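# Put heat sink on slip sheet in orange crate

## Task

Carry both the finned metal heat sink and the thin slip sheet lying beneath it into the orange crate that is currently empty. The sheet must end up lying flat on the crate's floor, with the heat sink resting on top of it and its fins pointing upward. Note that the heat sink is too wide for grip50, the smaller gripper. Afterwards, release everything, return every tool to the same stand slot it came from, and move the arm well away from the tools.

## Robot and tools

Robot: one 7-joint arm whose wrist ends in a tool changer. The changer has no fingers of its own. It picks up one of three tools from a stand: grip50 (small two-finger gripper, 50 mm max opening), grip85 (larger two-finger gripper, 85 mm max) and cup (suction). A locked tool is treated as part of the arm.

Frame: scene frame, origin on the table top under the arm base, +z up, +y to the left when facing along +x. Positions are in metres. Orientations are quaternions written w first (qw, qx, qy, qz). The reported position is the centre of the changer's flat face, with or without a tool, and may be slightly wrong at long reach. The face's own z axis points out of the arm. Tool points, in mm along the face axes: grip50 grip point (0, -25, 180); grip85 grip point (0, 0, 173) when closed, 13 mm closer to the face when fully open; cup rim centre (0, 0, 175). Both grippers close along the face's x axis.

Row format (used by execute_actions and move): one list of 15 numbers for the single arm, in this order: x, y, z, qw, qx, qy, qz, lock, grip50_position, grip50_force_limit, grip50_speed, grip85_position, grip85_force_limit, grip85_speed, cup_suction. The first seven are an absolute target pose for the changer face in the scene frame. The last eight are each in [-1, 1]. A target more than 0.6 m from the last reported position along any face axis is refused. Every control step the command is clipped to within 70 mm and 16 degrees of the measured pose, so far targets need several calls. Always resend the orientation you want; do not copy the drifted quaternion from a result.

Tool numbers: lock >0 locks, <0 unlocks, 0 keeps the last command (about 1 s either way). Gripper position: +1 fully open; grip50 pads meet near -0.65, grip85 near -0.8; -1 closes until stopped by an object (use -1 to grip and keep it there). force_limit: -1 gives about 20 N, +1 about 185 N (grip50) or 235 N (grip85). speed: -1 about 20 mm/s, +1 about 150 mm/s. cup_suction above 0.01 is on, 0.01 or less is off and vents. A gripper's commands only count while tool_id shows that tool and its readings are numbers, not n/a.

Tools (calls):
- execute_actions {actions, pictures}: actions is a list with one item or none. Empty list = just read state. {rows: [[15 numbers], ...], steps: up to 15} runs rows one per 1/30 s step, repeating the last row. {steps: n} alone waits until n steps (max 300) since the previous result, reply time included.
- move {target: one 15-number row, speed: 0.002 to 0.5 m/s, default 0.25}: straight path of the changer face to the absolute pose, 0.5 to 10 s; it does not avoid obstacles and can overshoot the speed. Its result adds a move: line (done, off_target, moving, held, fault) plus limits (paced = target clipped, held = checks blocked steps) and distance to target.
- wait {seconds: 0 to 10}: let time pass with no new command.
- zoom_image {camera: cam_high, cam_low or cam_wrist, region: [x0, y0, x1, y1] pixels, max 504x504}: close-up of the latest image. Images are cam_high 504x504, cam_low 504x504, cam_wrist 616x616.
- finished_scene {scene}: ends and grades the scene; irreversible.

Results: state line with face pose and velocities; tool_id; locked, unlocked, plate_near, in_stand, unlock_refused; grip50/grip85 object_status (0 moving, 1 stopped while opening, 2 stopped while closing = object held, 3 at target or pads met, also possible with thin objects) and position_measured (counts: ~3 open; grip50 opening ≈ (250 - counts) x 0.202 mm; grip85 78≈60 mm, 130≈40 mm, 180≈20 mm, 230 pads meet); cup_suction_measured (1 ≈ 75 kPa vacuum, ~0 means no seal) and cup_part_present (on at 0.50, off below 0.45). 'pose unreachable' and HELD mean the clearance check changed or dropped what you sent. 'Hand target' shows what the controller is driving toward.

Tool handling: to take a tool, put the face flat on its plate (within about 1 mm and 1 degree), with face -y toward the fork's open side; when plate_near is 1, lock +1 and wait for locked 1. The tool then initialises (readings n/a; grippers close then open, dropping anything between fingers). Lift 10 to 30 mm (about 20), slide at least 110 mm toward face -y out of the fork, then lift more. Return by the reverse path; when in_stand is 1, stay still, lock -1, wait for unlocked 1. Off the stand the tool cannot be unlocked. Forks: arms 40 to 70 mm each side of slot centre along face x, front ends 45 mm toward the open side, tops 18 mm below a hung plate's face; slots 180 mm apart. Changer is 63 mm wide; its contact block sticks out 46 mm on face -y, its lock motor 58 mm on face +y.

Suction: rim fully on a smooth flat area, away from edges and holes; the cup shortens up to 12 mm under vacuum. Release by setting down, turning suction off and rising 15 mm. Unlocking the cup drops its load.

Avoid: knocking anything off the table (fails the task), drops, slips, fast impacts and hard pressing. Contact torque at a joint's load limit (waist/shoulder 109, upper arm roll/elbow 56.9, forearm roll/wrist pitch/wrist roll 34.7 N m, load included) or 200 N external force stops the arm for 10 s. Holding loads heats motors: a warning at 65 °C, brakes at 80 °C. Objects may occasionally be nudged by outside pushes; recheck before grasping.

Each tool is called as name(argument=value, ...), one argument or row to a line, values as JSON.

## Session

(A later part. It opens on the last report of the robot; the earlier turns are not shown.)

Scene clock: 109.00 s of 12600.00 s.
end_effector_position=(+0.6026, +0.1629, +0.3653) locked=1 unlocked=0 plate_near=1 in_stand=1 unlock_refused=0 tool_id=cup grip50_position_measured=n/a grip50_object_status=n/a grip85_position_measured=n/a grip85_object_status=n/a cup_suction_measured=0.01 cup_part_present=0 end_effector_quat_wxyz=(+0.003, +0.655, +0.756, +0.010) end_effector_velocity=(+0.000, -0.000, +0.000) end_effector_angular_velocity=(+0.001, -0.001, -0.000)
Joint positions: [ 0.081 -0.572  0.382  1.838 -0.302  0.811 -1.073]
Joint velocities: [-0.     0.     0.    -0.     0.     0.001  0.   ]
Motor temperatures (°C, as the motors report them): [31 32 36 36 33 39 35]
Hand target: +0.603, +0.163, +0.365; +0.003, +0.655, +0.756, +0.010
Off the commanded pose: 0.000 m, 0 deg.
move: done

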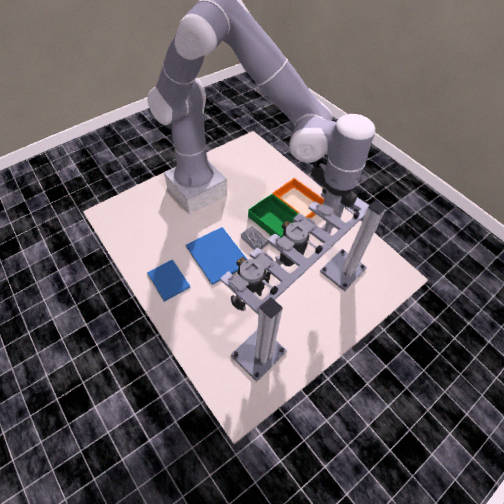

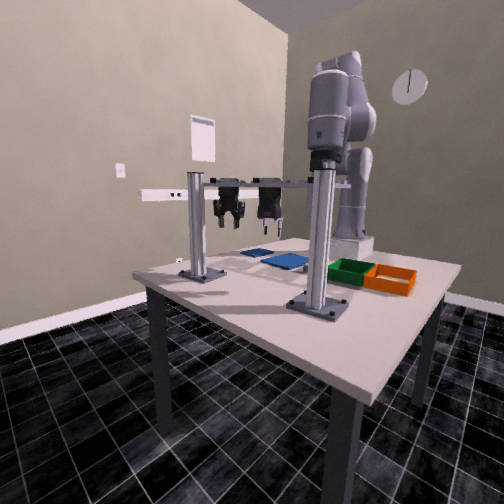

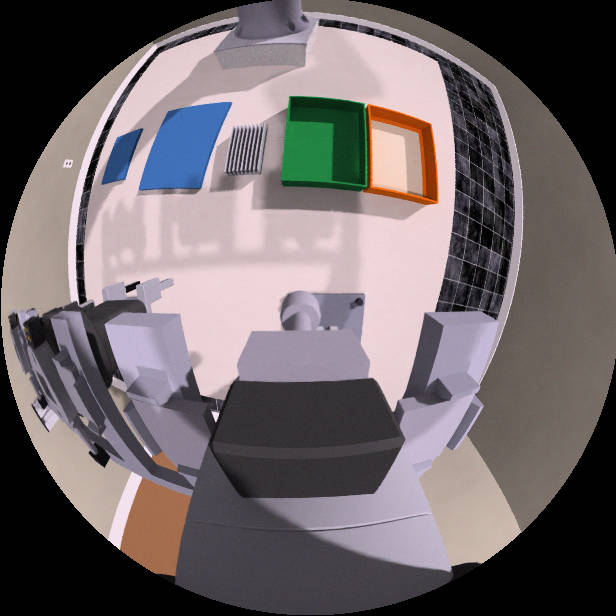

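Sheet is flat. Unlock cup, go to grip85.

execute_actions(
  actions=[
    {"rows":[[0.6026,0.1628,0.3651,0.003,0.6547,0.7559,0.010,-1,0,0,0,0,0,0,0]],"steps":15},
  ],
  pictures=false,
)

execute_actions(
  actions=[
    {"rows":[[0.6026,0.1628,0.3651,0.003,0.6547,0.7559,0.010,-1,0,0,0,0,0,0,0]],"steps":15},
  ],
  pictures=false,
)

execute_actions(
  actions=[
    {"rows":[[0.6026,0.1628,0.3651,0.003,0.6547,0.7559,0.010,-1,0,0,0,0,0,0,0]],"steps":10},
  ],
  pictures=false,
)

move(
  target=[0.6026,0.1628,0.41,0.003,0.6547,0.7559,0.010,0,0,0,0,0,0,0,0],
  speed=0.08,
)

move(
  target=[0.6527,-0.194,0.41,0.003,0.6547,0.7559,0.010,0,0,0,0,0,0,0,0],
  speed=0.2,
)

move(
  target=[0.6527,-0.194,0.369,0.003,0.6547,0.7559,0.010,0,0,0,0,0,0,0,0],
  speed=0.04,
)

move(
  target=[0.6527,-0.194,0.3652,0.003,0.6547,0.7559,0.010,0,0,0,0,0,0,0,0],
  speed=0.004,
)

Scene clock: 110.80 s of 12600.00 s.
end_effector_position=(+0.6025, +0.1628, +0.3649) locked=0 unlocked=0 plate_near=1 in_stand=1 unlock_refused=0 tool_id=none grip50_position_measured=n/a grip50_object_status=n/a grip85_position_measured=n/a grip85_object_status=n/a cup_suction_measured=n/a cup_part_present=n/a end_effector_quat_wxyz=(+0.003, +0.655, +0.756, +0.010) end_effector_velocity=(+0.000, -0.000, -0.000) end_effector_angular_velocity=(+0.000, -0.000, -0.001)
Joint positions: [ 0.081 -0.572  0.382  1.838 -0.302  0.811 -1.073]
Joint velocities: [-0.001 -0.    -0.    -0.    -0.     0.     0.   ]
Motor temperatures (°C, as the motors report them): [31 32 36 36 33 39 35]
Hand target: +0.603, +0.163, +0.365; +0.003, +0.655, +0.756, +0.010
Off the commanded pose: 0.000 m, 0 deg.
Steps of this call (steps 1 to 39: nothing new was sent; steps 40 to 54: all 15 steps of this action). Readings (end_effector_position | what the end effector reports):
40: (+0.6025, +0.1628, +0.3650) | locked=1 unlocked=0 plate_near=1 in_stand=1 unlock_refused=0 tool_id=cup grip50_position_measured=n/a grip50_object_status=n/a grip85_position_measured=n/a grip85_object_status=n/a cup_suction_measured=0.01 cup_part_present=0
41: (+0.6025, +0.1628, +0.3649) | locked=1 unlocked=0 plate_near=1 in_stand=1 unlock_refused=0 tool_id=cup grip50_position_measured=n/a grip50_object_status=n/a grip85_position_measured=n/a grip85_object_status=n/a cup_suction_measured=0.01 cup_part_present=0
43: (+0.6025, +0.1628, +0.3649) | locked=1 unlocked=0 plate_near=1 in_stand=1 unlock_refused=0 tool_id=cup grip50_position_measured=n/a grip50_object_status=n/a grip85_position_measured=n/a grip85_object_status=n/a cup_suction_measured=0.01 cup_part_present=0
47: (+0.6025, +0.1628, +0.3649) | locked=0 unlocked=0 plate_near=1 in_stand=1 unlock_refused=0 tool_id=none grip50_position_measured=n/a grip50_object_status=n/a grip85_position_measured=n/a grip85_object_status=n/a cup_suction_measured=n/a cup_part_present=n/a
54: the state above

Scene clock: 111.30 s of 12600.00 s.
end_effector_position=(+0.6025, +0.1628, +0.3649) locked=0 unlocked=1 plate_near=1 in_stand=1 unlock_refused=0 tool_id=none grip50_position_measured=n/a grip50_object_status=n/a grip85_position_measured=n/a grip85_object_status=n/a cup_suction_measured=n/a cup_part_present=n/a end_effector_quat_wxyz=(+0.003, +0.655, +0.756, +0.010) end_effector_velocity=(+0.000, +0.000, +0.000) end_effector_angular_velocity=(+0.000, -0.001, +0.000)
Joint positions: [ 0.081 -0.572  0.382  1.838 -0.302  0.811 -1.073]
Joint velocities: [ 0.  0.  0. -0.  0.  0. -0.]
Motor temperatures (°C, as the motors report them): [31 32 36 36 33 39 35]
Hand target: +0.603, +0.163, +0.365; +0.003, +0.655, +0.756, +0.010
Off the commanded pose: 0.000 m, 0 deg.
Steps of this call (steps 1 to 15: all 15 steps of this action). Readings (end_effector_position | what the end effector reports):
1: (+0.6025, +0.1628, +0.3649) | locked=0 unlocked=0 plate_near=1 in_stand=1 unlock_refused=0 tool_id=none grip50_position_measured=n/a grip50_object_status=n/a grip85_position_measured=n/a grip85_object_status=n/a cup_suction_measured=n/a cup_part_present=n/a
2: (+0.6025, +0.1628, +0.3649) | locked=0 unlocked=0 plate_near=1 in_stand=1 unlock_refused=0 tool_id=none grip50_position_measured=n/a grip50_object_status=n/a grip85_position_measured=n/a grip85_object_status=n/a cup_suction_measured=n/a cup_part_present=n/a
4: (+0.6025, +0.1628, +0.3649) | locked=0 unlocked=0 plate_near=1 in_stand=1 unlock_refused=0 tool_id=none grip50_position_measured=n/a grip50_object_status=n/a grip85_position_measured=n/a grip85_object_status=n/a cup_suction_measured=n/a cup_part_present=n/a
8: (+0.6025, +0.1628, +0.3649) | locked=0 unlocked=0 plate_near=1 in_stand=1 unlock_refused=0 tool_id=none grip50_position_measured=n/a grip50_object_status=n/a grip85_position_measured=n/a grip85_object_status=n/a cup_suction_measured=n/a cup_part_present=n/a
15: the state above

Scene clock: 111.63 s of 12600.00 s.
end_effector_position=(+0.6025, +0.1628, +0.3649) locked=0 unlocked=1 plate_near=1 in_stand=1 unlock_refused=0 tool_id=none grip50_position_measured=n/a grip50_object_status=n/a grip85_position_measured=n/a grip85_object_status=n/a cup_suction_measured=n/a cup_part_present=n/a end_effector_quat_wxyz=(+0.003, +0.655, +0.756, +0.010) end_effector_velocity=(+0.000, +0.000, +0.000) end_effector_angular_velocity=(+0.001, -0.001, -0.000)
Joint positions: [ 0.081 -0.572  0.382  1.838 -0.302  0.811 -1.073]
Joint velocities: [ 0.    -0.    -0.    -0.     0.     0.001  0.   ]
Motor temperatures (°C, as the motors report them): [31 32 36 36 33 39 35]
Hand target: +0.603, +0.163, +0.365; +0.003, +0.655, +0.756, +0.010
Off the commanded pose: 0.000 m, 0 deg.
Steps of this call (steps 1 to 10: all 10 steps of this action). Readings (end_effector_position | what the end effector reports):
1: (+0.6025, +0.1628, +0.3649) | locked=0 unlocked=1 plate_near=1 in_stand=1 unlock_refused=0 tool_id=none grip50_position_measured=n/a grip50_object_status=n/a grip85_position_measured=n/a grip85_object_status=n/a cup_suction_measured=n/a cup_part_present=n/a
2: (+0.6025, +0.1628, +0.3649) | locked=0 unlocked=1 plate_near=1 in_stand=1 unlock_refused=0 tool_id=none grip50_position_measured=n/a grip50_object_status=n/a grip85_position_measured=n/a grip85_object_status=n/a cup_suction_measured=n/a cup_part_present=n/a
4: (+0.6025, +0.1628, +0.3649) | locked=0 unlocked=1 plate_near=1 in_stand=1 unlock_refused=0 tool_id=none grip50_position_measured=n/a grip50_object_status=n/a grip85_position_measured=n/a grip85_object_status=n/a cup_suction_measured=n/a cup_part_present=n/a
8: (+0.6025, +0.1628, +0.3649) | locked=0 unlocked=1 plate_near=1 in_stand=1 unlock_refused=0 tool_id=none grip50_position_measured=n/a grip50_object_status=n/a grip85_position_measured=n/a grip85_object_status=n/a cup_suction_measured=n/a cup_part_present=n/a
10: the state above

Scene clock: 112.70 s of 12600.00 s.
end_effector_position=(+0.6024, +0.1628, +0.4102) locked=0 unlocked=1 plate_near=0 in_stand=0 unlock_refused=0 tool_id=none grip50_position_measured=n/a grip50_object_status=n/a grip85_position_measured=n/a grip85_object_status=n/a cup_suction_measured=n/a cup_part_present=n/a end_effector_quat_wxyz=(+0.003, +0.655, +0.756, +0.010) end_effector_velocity=(-0.000, +0.000, -0.000) end_effector_angular_velocity=(+0.000, +0.000, +0.000)
Joint positions: [ 0.063 -0.505  0.412  1.8   -0.264  0.709 -1.098]
Joint velocities: [ 0. -0.  0.  0. -0.  0.  0.]
Motor temperatures (°C, as the motors report them): [31 32 36 36 33 39 35]
Hand target: +0.602, +0.163, +0.410; +0.003, +0.655, +0.756, +0.010
Off the commanded pose: 0.000 m, 0 deg.
move: done

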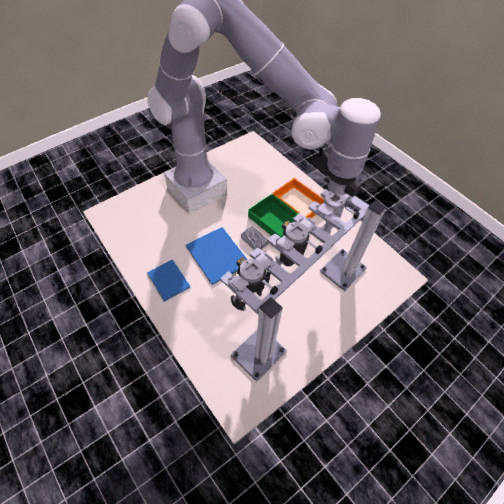

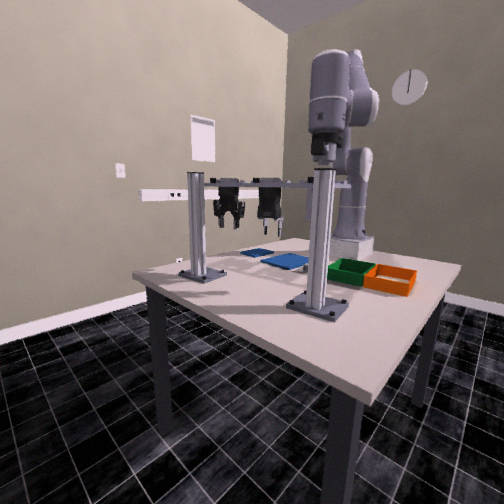

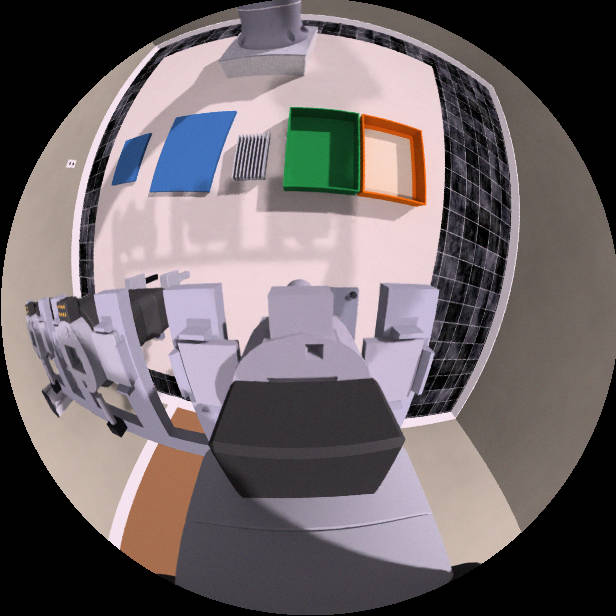

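Scene clock: 114.90 s of 12600.00 s.
end_effector_position=(+0.6540, -0.1946, +0.4102) locked=0 unlocked=1 plate_near=0 in_stand=0 unlock_refused=0 tool_id=none grip50_position_measured=n/a grip50_object_status=n/a grip85_position_measured=n/a grip85_object_status=n/a cup_suction_measured=n/a cup_part_present=n/a end_effector_quat_wxyz=(+0.005, +0.655, +0.756, +0.009) end_effector_velocity=(+0.000, +0.000, -0.000) end_effector_angular_velocity=(+0.000, -0.000, +0.000)
Joint positions: [-0.38  -0.599  0.293  1.603 -0.194  0.631 -1.72 ]
Joint velocities: [ 0. -0. -0.  0.  0.  0. -0.]
Motor temperatures (°C, as the motors report them): [31 32 36 36 33 39 35]
Hand target: +0.654, -0.195, +0.410; +0.005, +0.655, +0.756, +0.009
Off the commanded pose: 0.001 m, 0 deg.
move: done

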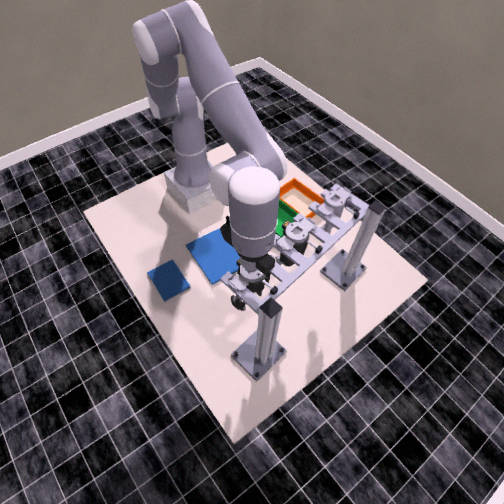

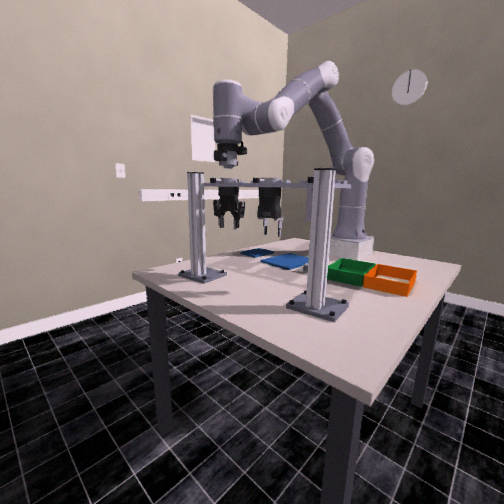

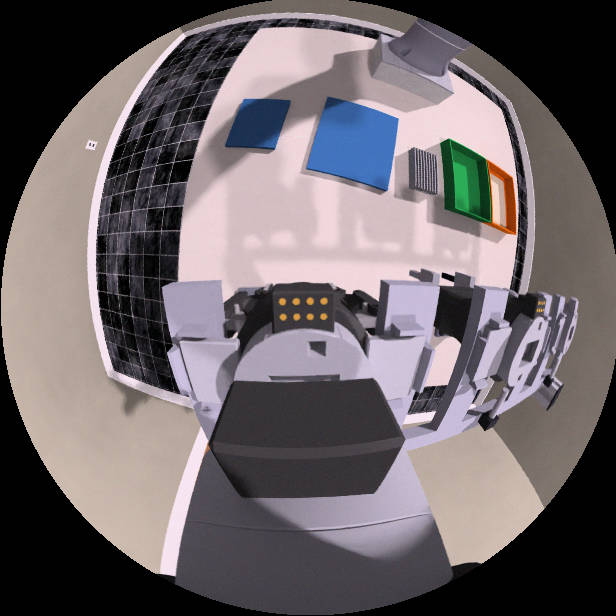

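Scene clock: 116.17 s of 12600.00 s.
end_effector_position=(+0.6528, -0.1940, +0.3688) locked=0 unlocked=1 plate_near=0 in_stand=1 unlock_refused=0 tool_id=none grip50_position_measured=n/a grip50_object_status=n/a grip85_position_measured=n/a grip85_object_status=n/a cup_suction_measured=n/a cup_part_present=n/a end_effector_quat_wxyz=(+0.003, +0.655, +0.756, +0.010) end_effector_velocity=(+0.000, +0.000, +0.000) end_effector_angular_velocity=(-0.000, -0.000, +0.000)
Joint positions: [-0.373 -0.653  0.279  1.637 -0.208  0.715 -1.711]
Joint velocities: [ 0.  0.  0.  0. -0.  0.  0.]
Motor temperatures (°C, as the motors report them): [31 32 36 36 33 39 35]
Hand target: +0.653, -0.194, +0.369; +0.003, +0.655, +0.756, +0.010
Off the commanded pose: 0.000 m, 0 deg.
move: done

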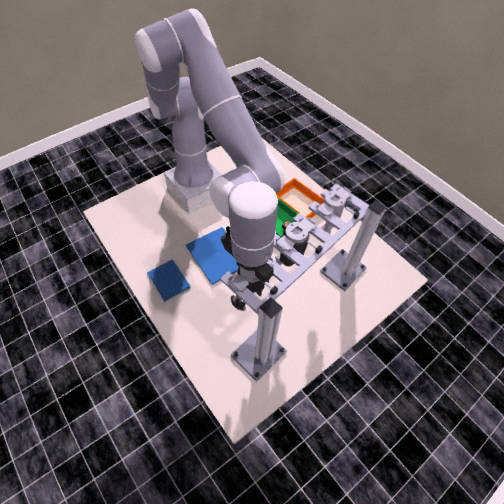

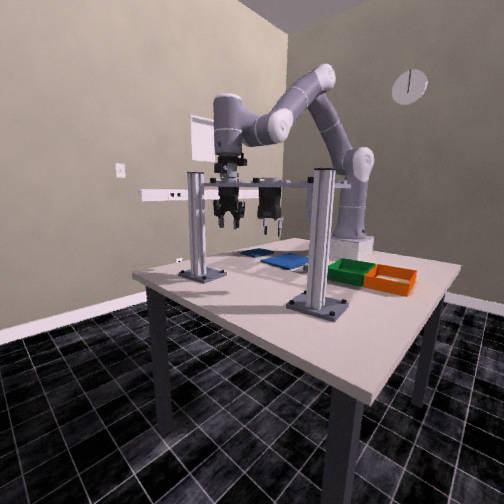

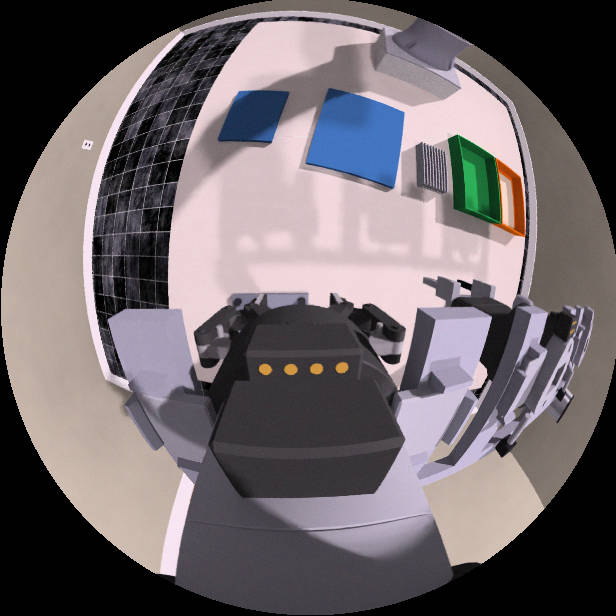

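Scene clock: 117.30 s of 12600.00 s.
end_effector_position=(+0.6526, -0.1940, +0.3653) locked=0 unlocked=1 plate_near=1 in_stand=1 unlock_refused=0 tool_id=none grip50_position_measured=n/a grip50_object_status=n/a grip85_position_measured=n/a grip85_object_status=n/a cup_suction_measured=n/a cup_part_present=n/a end_effector_quat_wxyz=(+0.003, +0.655, +0.756, +0.010) end_effector_velocity=(+0.000, +0.000, +0.000) end_effector_angular_velocity=(-0.000, -0.000, +0.000)
Joint positions: [-0.373 -0.658  0.278  1.64  -0.21   0.723 -1.71 ]
Joint velocities: [ 0.  0.  0.  0. -0.  0.  0.]
Motor temperatures (°C, as the motors report them): [31 32 36 36 33 39 35]
Hand target: +0.653, -0.194, +0.365; +0.003, +0.655, +0.756, +0.010
Off the commanded pose: 0.000 m, 0 deg.
move: done

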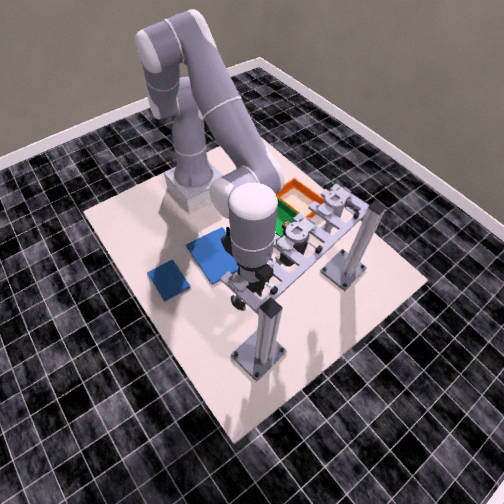

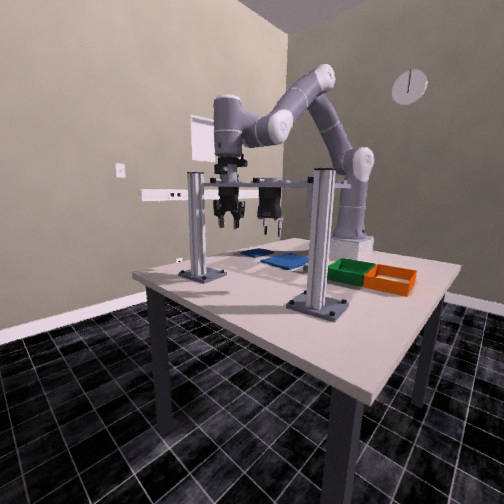

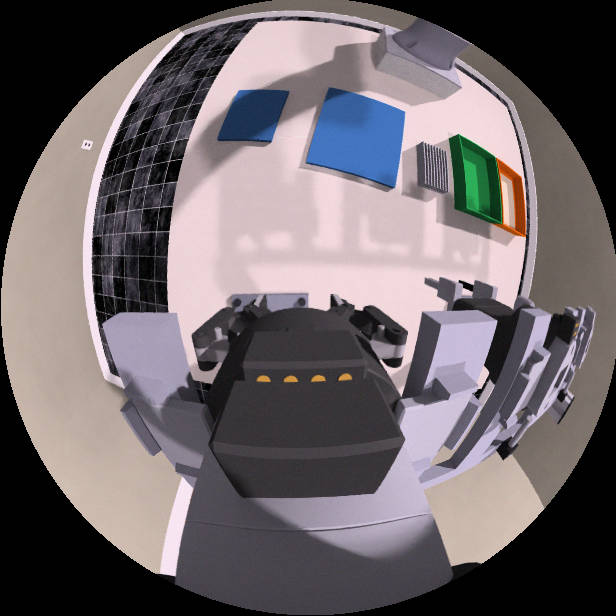

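execute_actions(
  actions=[
    {"rows":[[0.6527,-0.194,0.3652,0.003,0.6547,0.7559,0.010,1,0,0,0,0.6,-0.3,0,0]],"steps":15},
  ],
  pictures=false,
)

execute_actions(
  actions=[
    {"rows":[[0.6527,-0.194,0.3652,0.003,0.6547,0.7559,0.010,1,0,0,0,0.6,-0.3,0,0]],"steps":15},
  ],
  pictures=false,
)

execute_actions(
  actions=[
    {"rows":[[0.6527,-0.194,0.3652,0.003,0.6547,0.7559,0.010,1,0,0,0,0.6,-0.3,0,0]],"steps":10},
  ],
  pictures=false,
)

move(
  target=[0.6527,-0.194,0.386,0.003,0.6547,0.7559,0.010,0,0,0,0,0.6,-0.3,0,0],
  speed=0.04,
)

move(
  target=[0.527,-0.212,0.386,0.003,0.6547,0.7559,0.010,0,0,0,0,0.6,-0.3,0,0],
  speed=0.08,
)

move(
  target=[0.385,0.035,0.30,0.003,0.6756,0.7373,0.010,0,0,0,0,0.6,-0.3,0,0],
  speed=0.2,
)

move(
  target=[0.385,0.035,0.235,0.003,0.6756,0.7373,0.010,0,0,0,0,0.6,-0.3,0,0],
  speed=0.08,
)

Scene clock: 119.23 s of 12600.00 s.
end_effector_position=(+0.6526, -0.1940, +0.3653) locked=0 unlocked=0 plate_near=1 in_stand=1 unlock_refused=0 tool_id=none grip50_position_measured=n/a grip50_object_status=n/a grip85_position_measured=n/a grip85_object_status=n/a cup_suction_measured=n/a cup_part_present=n/a end_effector_quat_wxyz=(+0.003, +0.655, +0.756, +0.010) end_effector_velocity=(+0.000, +0.000, -0.000) end_effector_angular_velocity=(+0.000, -0.000, +0.000)
Joint positions: [-0.373 -0.658  0.278  1.64  -0.21   0.723 -1.71 ]
Joint velocities: [ 0. -0.  0.  0.  0.  0.  0.]
Motor temperatures (°C, as the motors report them): [31 32 36 36 33 39 35]
Hand target: +0.653, -0.194, +0.365; +0.003, +0.655, +0.756, +0.010
Off the commanded pose: 0.000 m, 0 deg.
Steps of this call (steps 1 to 43: nothing new was sent; steps 44 to 58: all 15 steps of this action). Readings (end_effector_position | what the end effector reports):
44: (+0.6526, -0.1940, +0.3653) | locked=0 unlocked=0 plate_near=1 in_stand=1 unlock_refused=0 tool_id=none grip50_position_measured=n/a grip50_object_status=n/a grip85_position_measured=n/a grip85_object_status=n/a cup_suction_measured=n/a cup_part_present=n/a
45: (+0.6526, -0.1940, +0.3653) | locked=0 unlocked=0 plate_near=1 in_stand=1 unlock_refused=0 tool_id=none grip50_position_measured=n/a grip50_object_status=n/a grip85_position_measured=n/a grip85_object_status=n/a cup_suction_measured=n/a cup_part_present=n/a
47: (+0.6526, -0.1940, +0.3653) | locked=0 unlocked=0 plate_near=1 in_stand=1 unlock_refused=0 tool_id=none grip50_position_measured=n/a grip50_object_status=n/a grip85_position_measured=n/a grip85_object_status=n/a cup_suction_measured=n/a cup_part_present=n/a
51: (+0.6526, -0.1940, +0.3653) | locked=0 unlocked=0 plate_near=1 in_stand=1 unlock_refused=0 tool_id=none grip50_position_measured=n/a grip50_object_status=n/a grip85_position_measured=n/a grip85_object_status=n/a cup_suction_measured=n/a cup_part_present=n/a
58: the state above

Scene clock: 119.73 s of 12600.00 s.
end_effector_position=(+0.6527, -0.1942, +0.3658) locked=1 unlocked=0 plate_near=1 in_stand=1 unlock_refused=0 tool_id=grip85 grip50_position_measured=n/a grip50_object_status=n/a grip85_position_measured=n/a grip85_object_status=n/a cup_suction_measured=n/a cup_part_present=n/a end_effector_quat_wxyz=(+0.003, +0.655, +0.756, +0.010) end_effector_velocity=(+0.000, +0.000, -0.000) end_effector_angular_velocity=(+0.000, -0.000, +0.001)
Joint positions: [-0.373 -0.657  0.278  1.64  -0.21   0.723 -1.71 ]
Joint velocities: [ 0.    -0.     0.    -0.     0.     0.    -0.001]
Motor temperatures (°C, as the motors report them): [31 32 36 36 33 39 35]
Hand target: +0.653, -0.194, +0.365; +0.003, +0.655, +0.756, +0.010
Off the commanded pose: 0.001 m, 0 deg.
Steps of this call (steps 1 to 15: all 15 steps of this action). Readings (end_effector_position | what the end effector reports):
1: (+0.6526, -0.1940, +0.3653) | locked=0 unlocked=0 plate_near=1 in_stand=1 unlock_refused=0 tool_id=none grip50_position_measured=n/a grip50_object_status=n/a grip85_position_measured=n/a grip85_object_status=n/a cup_suction_measured=n/a cup_part_present=n/a
2: (+0.6526, -0.1940, +0.3653) | locked=0 unlocked=0 plate_near=1 in_stand=1 unlock_refused=0 tool_id=none grip50_position_measured=n/a grip50_object_status=n/a grip85_position_measured=n/a grip85_object_status=n/a cup_suction_measured=n/a cup_part_present=n/a
4: (+0.6526, -0.1940, +0.3654) | locked=0 unlocked=0 plate_near=1 in_stand=1 unlock_refused=0 tool_id=none grip50_position_measured=n/a grip50_object_status=n/a grip85_position_measured=n/a grip85_object_status=n/a cup_suction_measured=n/a cup_part_present=n/a
8: (+0.6526, -0.1941, +0.3655) | locked=0 unlocked=0 plate_near=1 in_stand=1 unlock_refused=0 tool_id=none grip50_position_measured=n/a grip50_object_status=n/a grip85_position_measured=n/a grip85_object_status=n/a cup_suction_measured=n/a cup_part_present=n/a
15: the state above

Scene clock: 120.07 s of 12600.00 s.
end_effector_position=(+0.6527, -0.1942, +0.3658) locked=1 unlocked=0 plate_near=1 in_stand=1 unlock_refused=0 tool_id=grip85 grip50_position_measured=n/a grip50_object_status=n/a grip85_position_measured=n/a grip85_object_status=n/a cup_suction_measured=n/a cup_part_present=n/a end_effector_quat_wxyz=(+0.003, +0.655, +0.756, +0.010) end_effector_velocity=(-0.000, +0.000, -0.000) end_effector_angular_velocity=(+0.000, -0.000, +0.000)
Joint positions: [-0.373 -0.657  0.278  1.64  -0.21   0.723 -1.71 ]
Joint velocities: [ 0. -0. -0.  0.  0.  0. -0.]
Motor temperatures (°C, as the motors report them): [31 32 36 36 33 39 35]
Hand target: +0.653, -0.194, +0.365; +0.003, +0.655, +0.756, +0.010
Off the commanded pose: 0.001 m, 0 deg.
Steps of this call (steps 1 to 10: all 10 steps of this action). Readings (end_effector_position | what the end effector reports):
1: (+0.6527, -0.1942, +0.3658) | locked=1 unlocked=0 plate_near=1 in_stand=1 unlock_refused=0 tool_id=grip85 grip50_position_measured=n/a grip50_object_status=n/a grip85_position_measured=n/a grip85_object_status=n/a cup_suction_measured=n/a cup_part_present=n/a
2: (+0.6527, -0.1942, +0.3658) | locked=1 unlocked=0 plate_near=1 in_stand=1 unlock_refused=0 tool_id=grip85 grip50_position_measured=n/a grip50_object_status=n/a grip85_position_measured=n/a grip85_object_status=n/a cup_suction_measured=n/a cup_part_present=n/a
4: (+0.6527, -0.1942, +0.3658) | locked=1 unlocked=0 plate_near=1 in_stand=1 unlock_refused=0 tool_id=grip85 grip50_position_measured=n/a grip50_object_status=n/a grip85_position_measured=n/a grip85_object_status=n/a cup_suction_measured=n/a cup_part_present=n/a
8: (+0.6527, -0.1942, +0.3658) | locked=1 unlocked=0 plate_near=1 in_stand=1 unlock_refused=0 tool_id=grip85 grip50_position_measured=n/a grip50_object_status=n/a grip85_position_measured=n/a grip85_object_status=n/a cup_suction_measured=n/a cup_part_present=n/a
10: the state above

Scene clock: 121.03 s of 12600.00 s.
end_effector_position=(+0.6527, -0.1940, +0.3862) locked=1 unlocked=0 plate_near=1 in_stand=0 unlock_refused=0 tool_id=grip85 grip50_position_measured=n/a grip50_object_status=n/a grip85_position_measured=n/a grip85_object_status=n/a cup_suction_measured=n/a cup_part_present=n/a end_effector_quat_wxyz=(+0.003, +0.655, +0.756, +0.010) end_effector_velocity=(+0.000, -0.000, +0.000) end_effector_angular_velocity=(+0.000, -0.001, -0.000)
Joint positions: [-0.378 -0.629  0.287  1.626 -0.201  0.68  -1.715]
Joint velocities: [-0.  0.  0. -0.  0.  0.  0.]
Motor temperatures (°C, as the motors report them): [31 32 36 36 33 39 35]
Hand target: +0.653, -0.194, +0.386; +0.003, +0.655, +0.756, +0.010
Off the commanded pose: 0.000 m, 0 deg.
move: done

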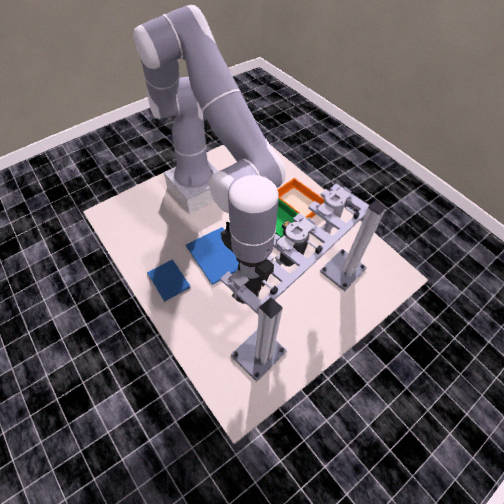

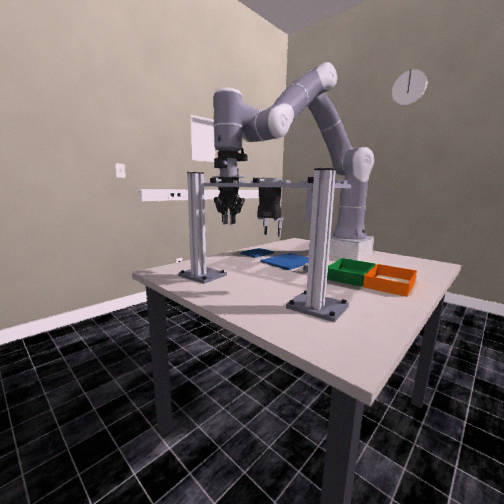

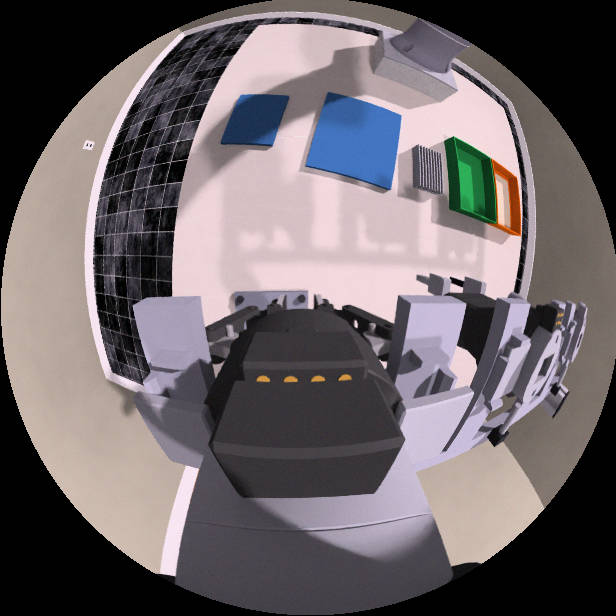

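Scene clock: 122.90 s of 12600.00 s.
end_effector_position=(+0.5271, -0.2124, +0.3855) locked=1 unlocked=0 plate_near=1 in_stand=0 unlock_refused=0 tool_id=grip85 grip50_position_measured=n/a grip50_object_status=n/a grip85_position_measured=n/a grip85_object_status=n/a cup_suction_measured=n/a cup_part_present=n/a end_effector_quat_wxyz=(+0.003, +0.655, +0.756, +0.009) end_effector_velocity=(+0.000, +0.000, -0.000) end_effector_angular_velocity=(+0.000, +0.000, +0.001)
Joint positions: [-0.493 -0.408  0.304  1.993 -0.159  0.832 -1.793]
Joint velocities: [ 0.001 -0.    -0.     0.     0.     0.    -0.   ]
Motor temperatures (°C, as the motors report them): [31 32 36 36 33 39 35]
Hand target: +0.527, -0.212, +0.386; +0.003, +0.655, +0.756, +0.009
Off the commanded pose: 0.001 m, 0 deg.
move: done

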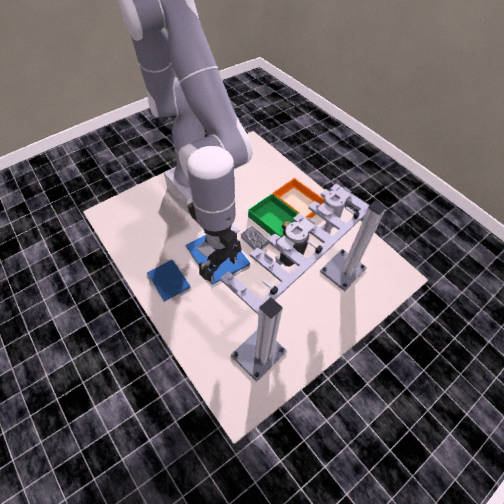

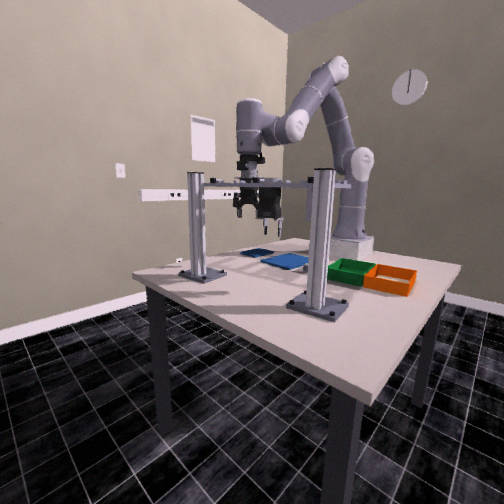

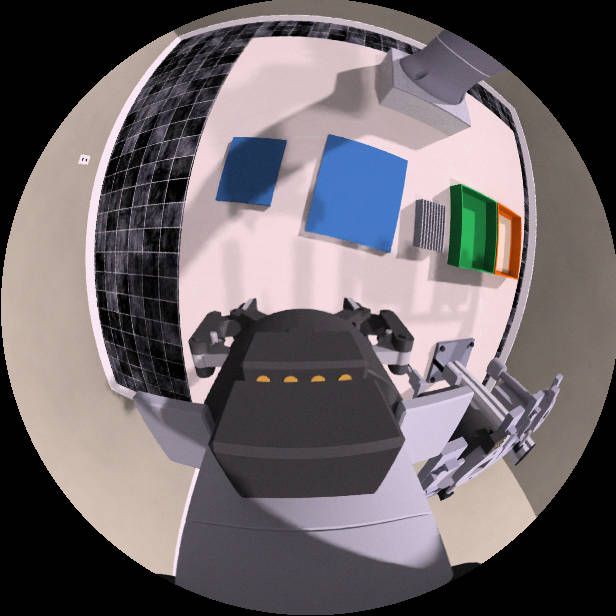

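Scene clock: 124.77 s of 12600.00 s.
end_effector_position=(+0.3846, +0.0353, +0.2991) locked=1 unlocked=0 plate_near=1 in_stand=0 unlock_refused=0 tool_id=grip85 grip50_position_measured=n/a grip50_object_status=n/a grip85_position_measured=53 grip85_object_status=3 cup_suction_measured=n/a cup_part_present=n/a end_effector_quat_wxyz=(+0.001, +0.676, +0.737, +0.011) end_effector_velocity=(+0.000, -0.001, +0.000) end_effector_angular_velocity=(+0.000, -0.000, -0.002)
Joint positions: [-0.054 -0.322  0.304  2.585 -0.395  1.333 -1.021]
Joint velocities: [-0.002 -0.    -0.    -0.     0.     0.    -0.   ]
Motor temperatures (°C, as the motors report them): [31 32 36 36 33 39 35]
Hand target: +0.385, +0.035, +0.299; +0.002, +0.676, +0.737, +0.011
Off the commanded pose: 0.001 m, 0 deg.
move: done

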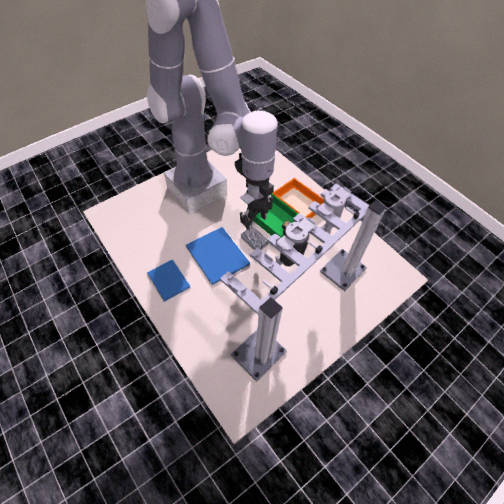

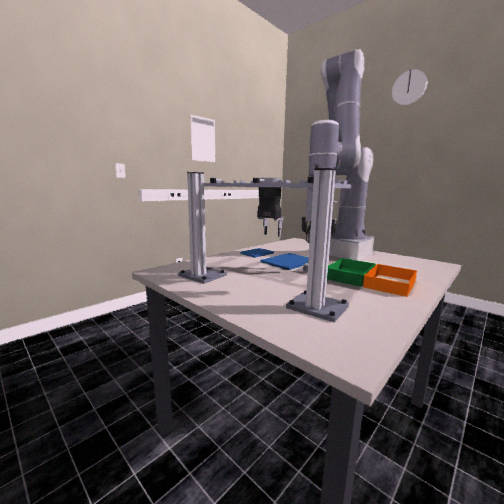

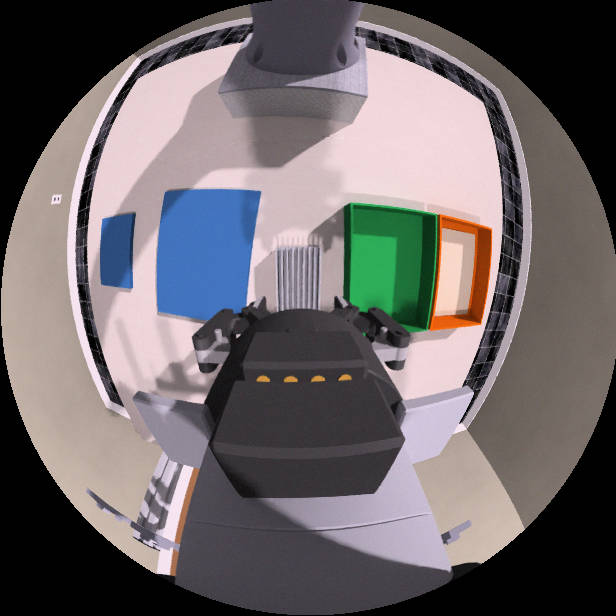

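Scene clock: 125.87 s of 12600.00 s.
end_effector_position=(+0.3853, +0.0353, +0.2347) locked=1 unlocked=0 plate_near=1 in_stand=0 unlock_refused=0 tool_id=grip85 grip50_position_measured=n/a grip50_object_status=n/a grip85_position_measured=53 grip85_object_status=3 cup_suction_measured=n/a cup_part_present=n/a end_effector_quat_wxyz=(+0.003, +0.675, +0.737, +0.010) end_effector_velocity=(+0.000, -0.001, +0.001) end_effector_angular_velocity=(+0.000, -0.002, -0.002)
Joint positions: [ 0.226 -0.536 -0.068  2.637 -0.589  1.64  -0.884]
Joint velocities: [-0.002  0.002  0.     0.     0.    -0.     0.   ]
Motor temperatures (°C, as the motors report them): [31 32 36 36 33 39 35]
Hand target: +0.385, +0.035, +0.235; +0.003, +0.676, +0.737, +0.010
Off the commanded pose: 0.001 m, 0 deg.
move: done

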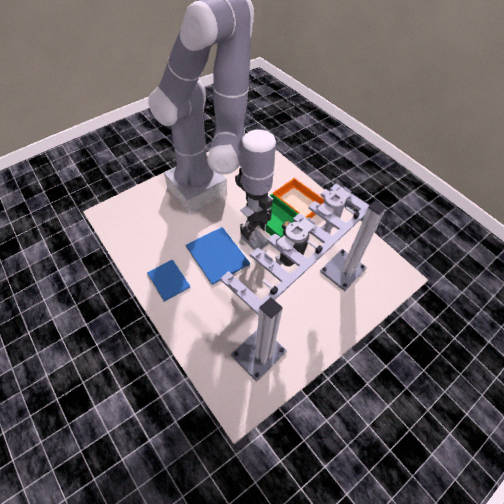

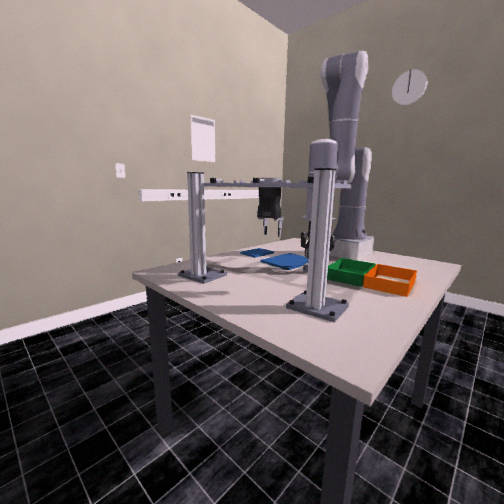

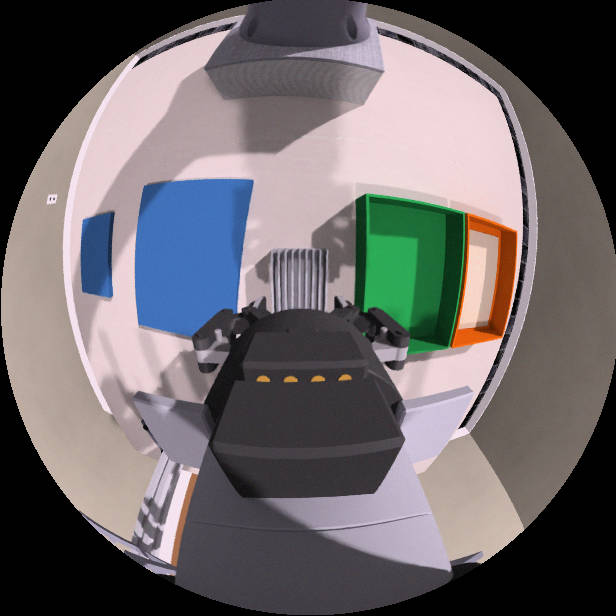

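move(
  target=[0.385,0.035,0.1945,0.003,0.6756,0.7373,0.010,0,0,0,0,0.6,-0.3,-0.6,0],
  speed=0.03,
)

move(
  target=[0.385,0.035,0.1945,0.003,0.6756,0.7373,0.010,0,0,0,0,-1,-0.3,-0.6,0],
  speed=0.01,
)

move(
  target=[0.385,0.035,0.28,0.003,0.6756,0.7373,0.010,0,0,0,0,-1,-0.3,-0.6,0],
  speed=0.06,
)

Scene clock: 128.07 s of 12600.00 s.
end_effector_position=(+0.3849, +0.0353, +0.1942) locked=1 unlocked=0 plate_near=1 in_stand=0 unlock_refused=0 tool_id=grip85 grip50_position_measured=n/a grip50_object_status=n/a grip85_position_measured=53 grip85_object_status=3 cup_suction_measured=n/a cup_part_present=n/a end_effector_quat_wxyz=(+0.003, +0.676, +0.737, +0.010) end_effector_velocity=(+0.000, +0.000, +0.000) end_effector_angular_velocity=(+0.000, -0.001, +0.000)
Joint positions: [ 0.353 -0.704 -0.186  2.621 -0.546  1.807 -0.892]
Joint velocities: [ 0.     0.001 -0.    -0.    -0.     0.     0.   ]
Motor temperatures (°C, as the motors report them): [31 32 36 36 33 39 35]
Hand target: +0.385, +0.035, +0.194; +0.003, +0.676, +0.737, +0.010
Off the commanded pose: 0.000 m, 0 deg.
move: done

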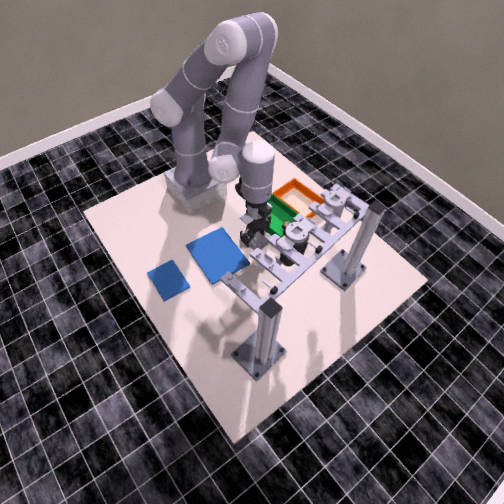

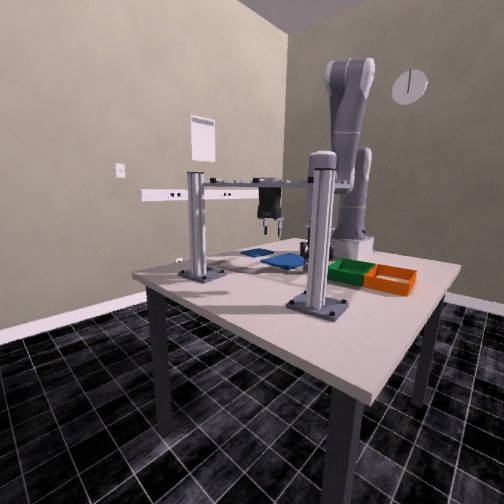

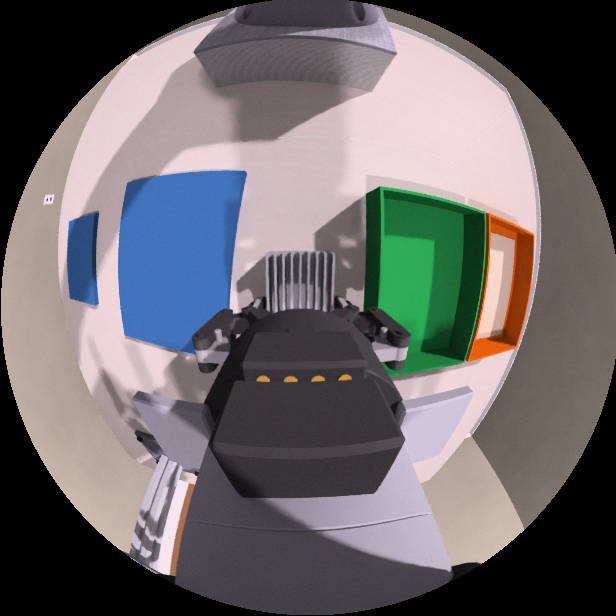

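Scene clock: 128.77 s of 12600.00 s.
end_effector_position=(+0.3850, +0.0352, +0.1946) locked=1 unlocked=0 plate_near=1 in_stand=0 unlock_refused=0 tool_id=grip85 grip50_position_measured=n/a grip50_object_status=n/a grip85_position_measured=80 grip85_object_status=2 cup_suction_measured=n/a cup_part_present=n/a end_effector_quat_wxyz=(+0.003, +0.676, +0.737, +0.010) end_effector_velocity=(-0.000, -0.000, -0.000) end_effector_angular_velocity=(+0.000, +0.000, -0.000)
Joint positions: [ 0.353 -0.703 -0.187  2.622 -0.546  1.807 -0.892]
Joint velocities: [-0. -0. -0.  0. -0.  0.  0.]
Motor temperatures (°C, as the motors report them): [31 32 36 36 33 39 35]
Hand target: +0.385, +0.035, +0.194; +0.003, +0.676, +0.737, +0.010
Off the commanded pose: 0.000 m, 0 deg.
move: done

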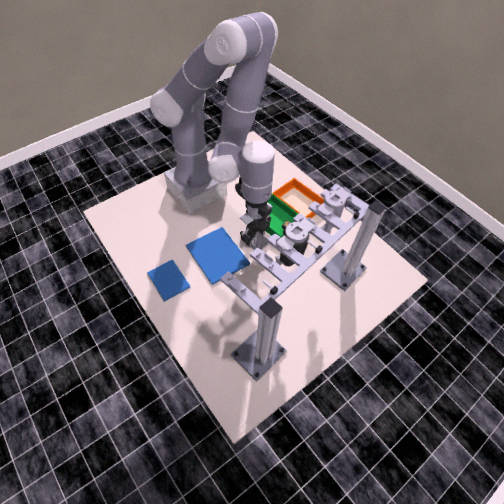

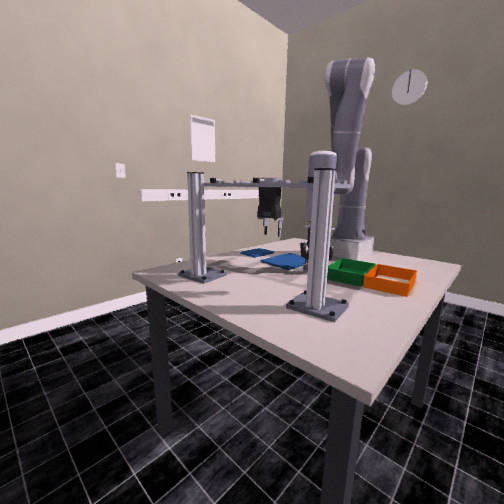

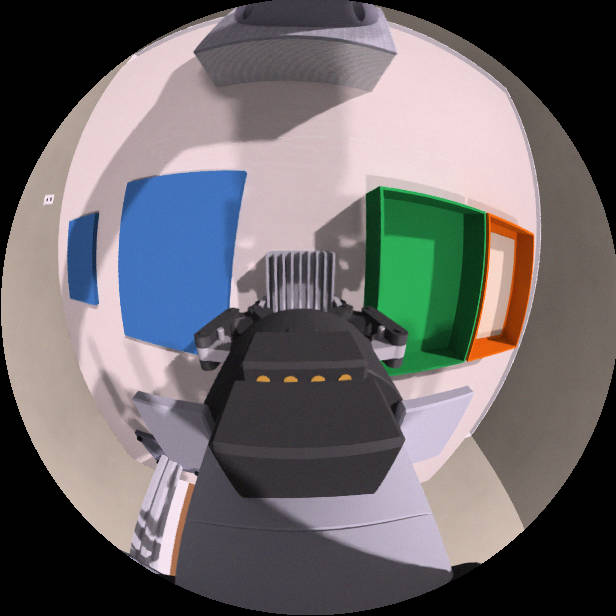

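Scene clock: 130.47 s of 12600.00 s.
end_effector_position=(+0.3847, +0.0345, +0.2803) locked=1 unlocked=0 plate_near=1 in_stand=0 unlock_refused=0 tool_id=grip85 grip50_position_measured=n/a grip50_object_status=n/a grip85_position_measured=80 grip85_object_status=2 cup_suction_measured=n/a cup_part_present=n/a end_effector_quat_wxyz=(+0.004, +0.676, +0.737, +0.010) end_effector_velocity=(-0.000, +0.001, -0.000) end_effector_angular_velocity=(-0.000, +0.001, +0.001)
Joint positions: [ 0.005 -0.379  0.201  2.609 -0.505  1.419 -0.949]
Joint velocities: [ 0.001 -0.001  0.     0.    -0.    -0.     0.   ]
Motor temperatures (°C, as the motors report them): [31 32 36 36 33 39 35]
Hand target: +0.385, +0.035, +0.280; +0.004, +0.676, +0.737, +0.010
Off the commanded pose: 0.001 m, 0 deg.
move: done

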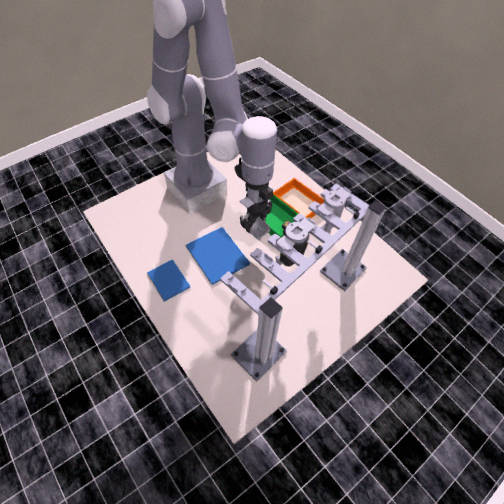

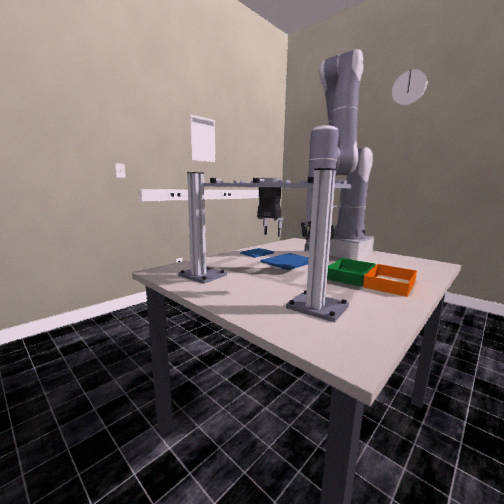

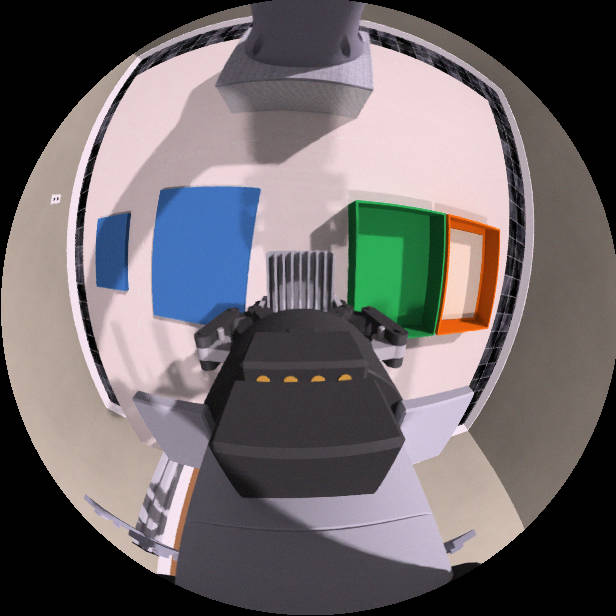

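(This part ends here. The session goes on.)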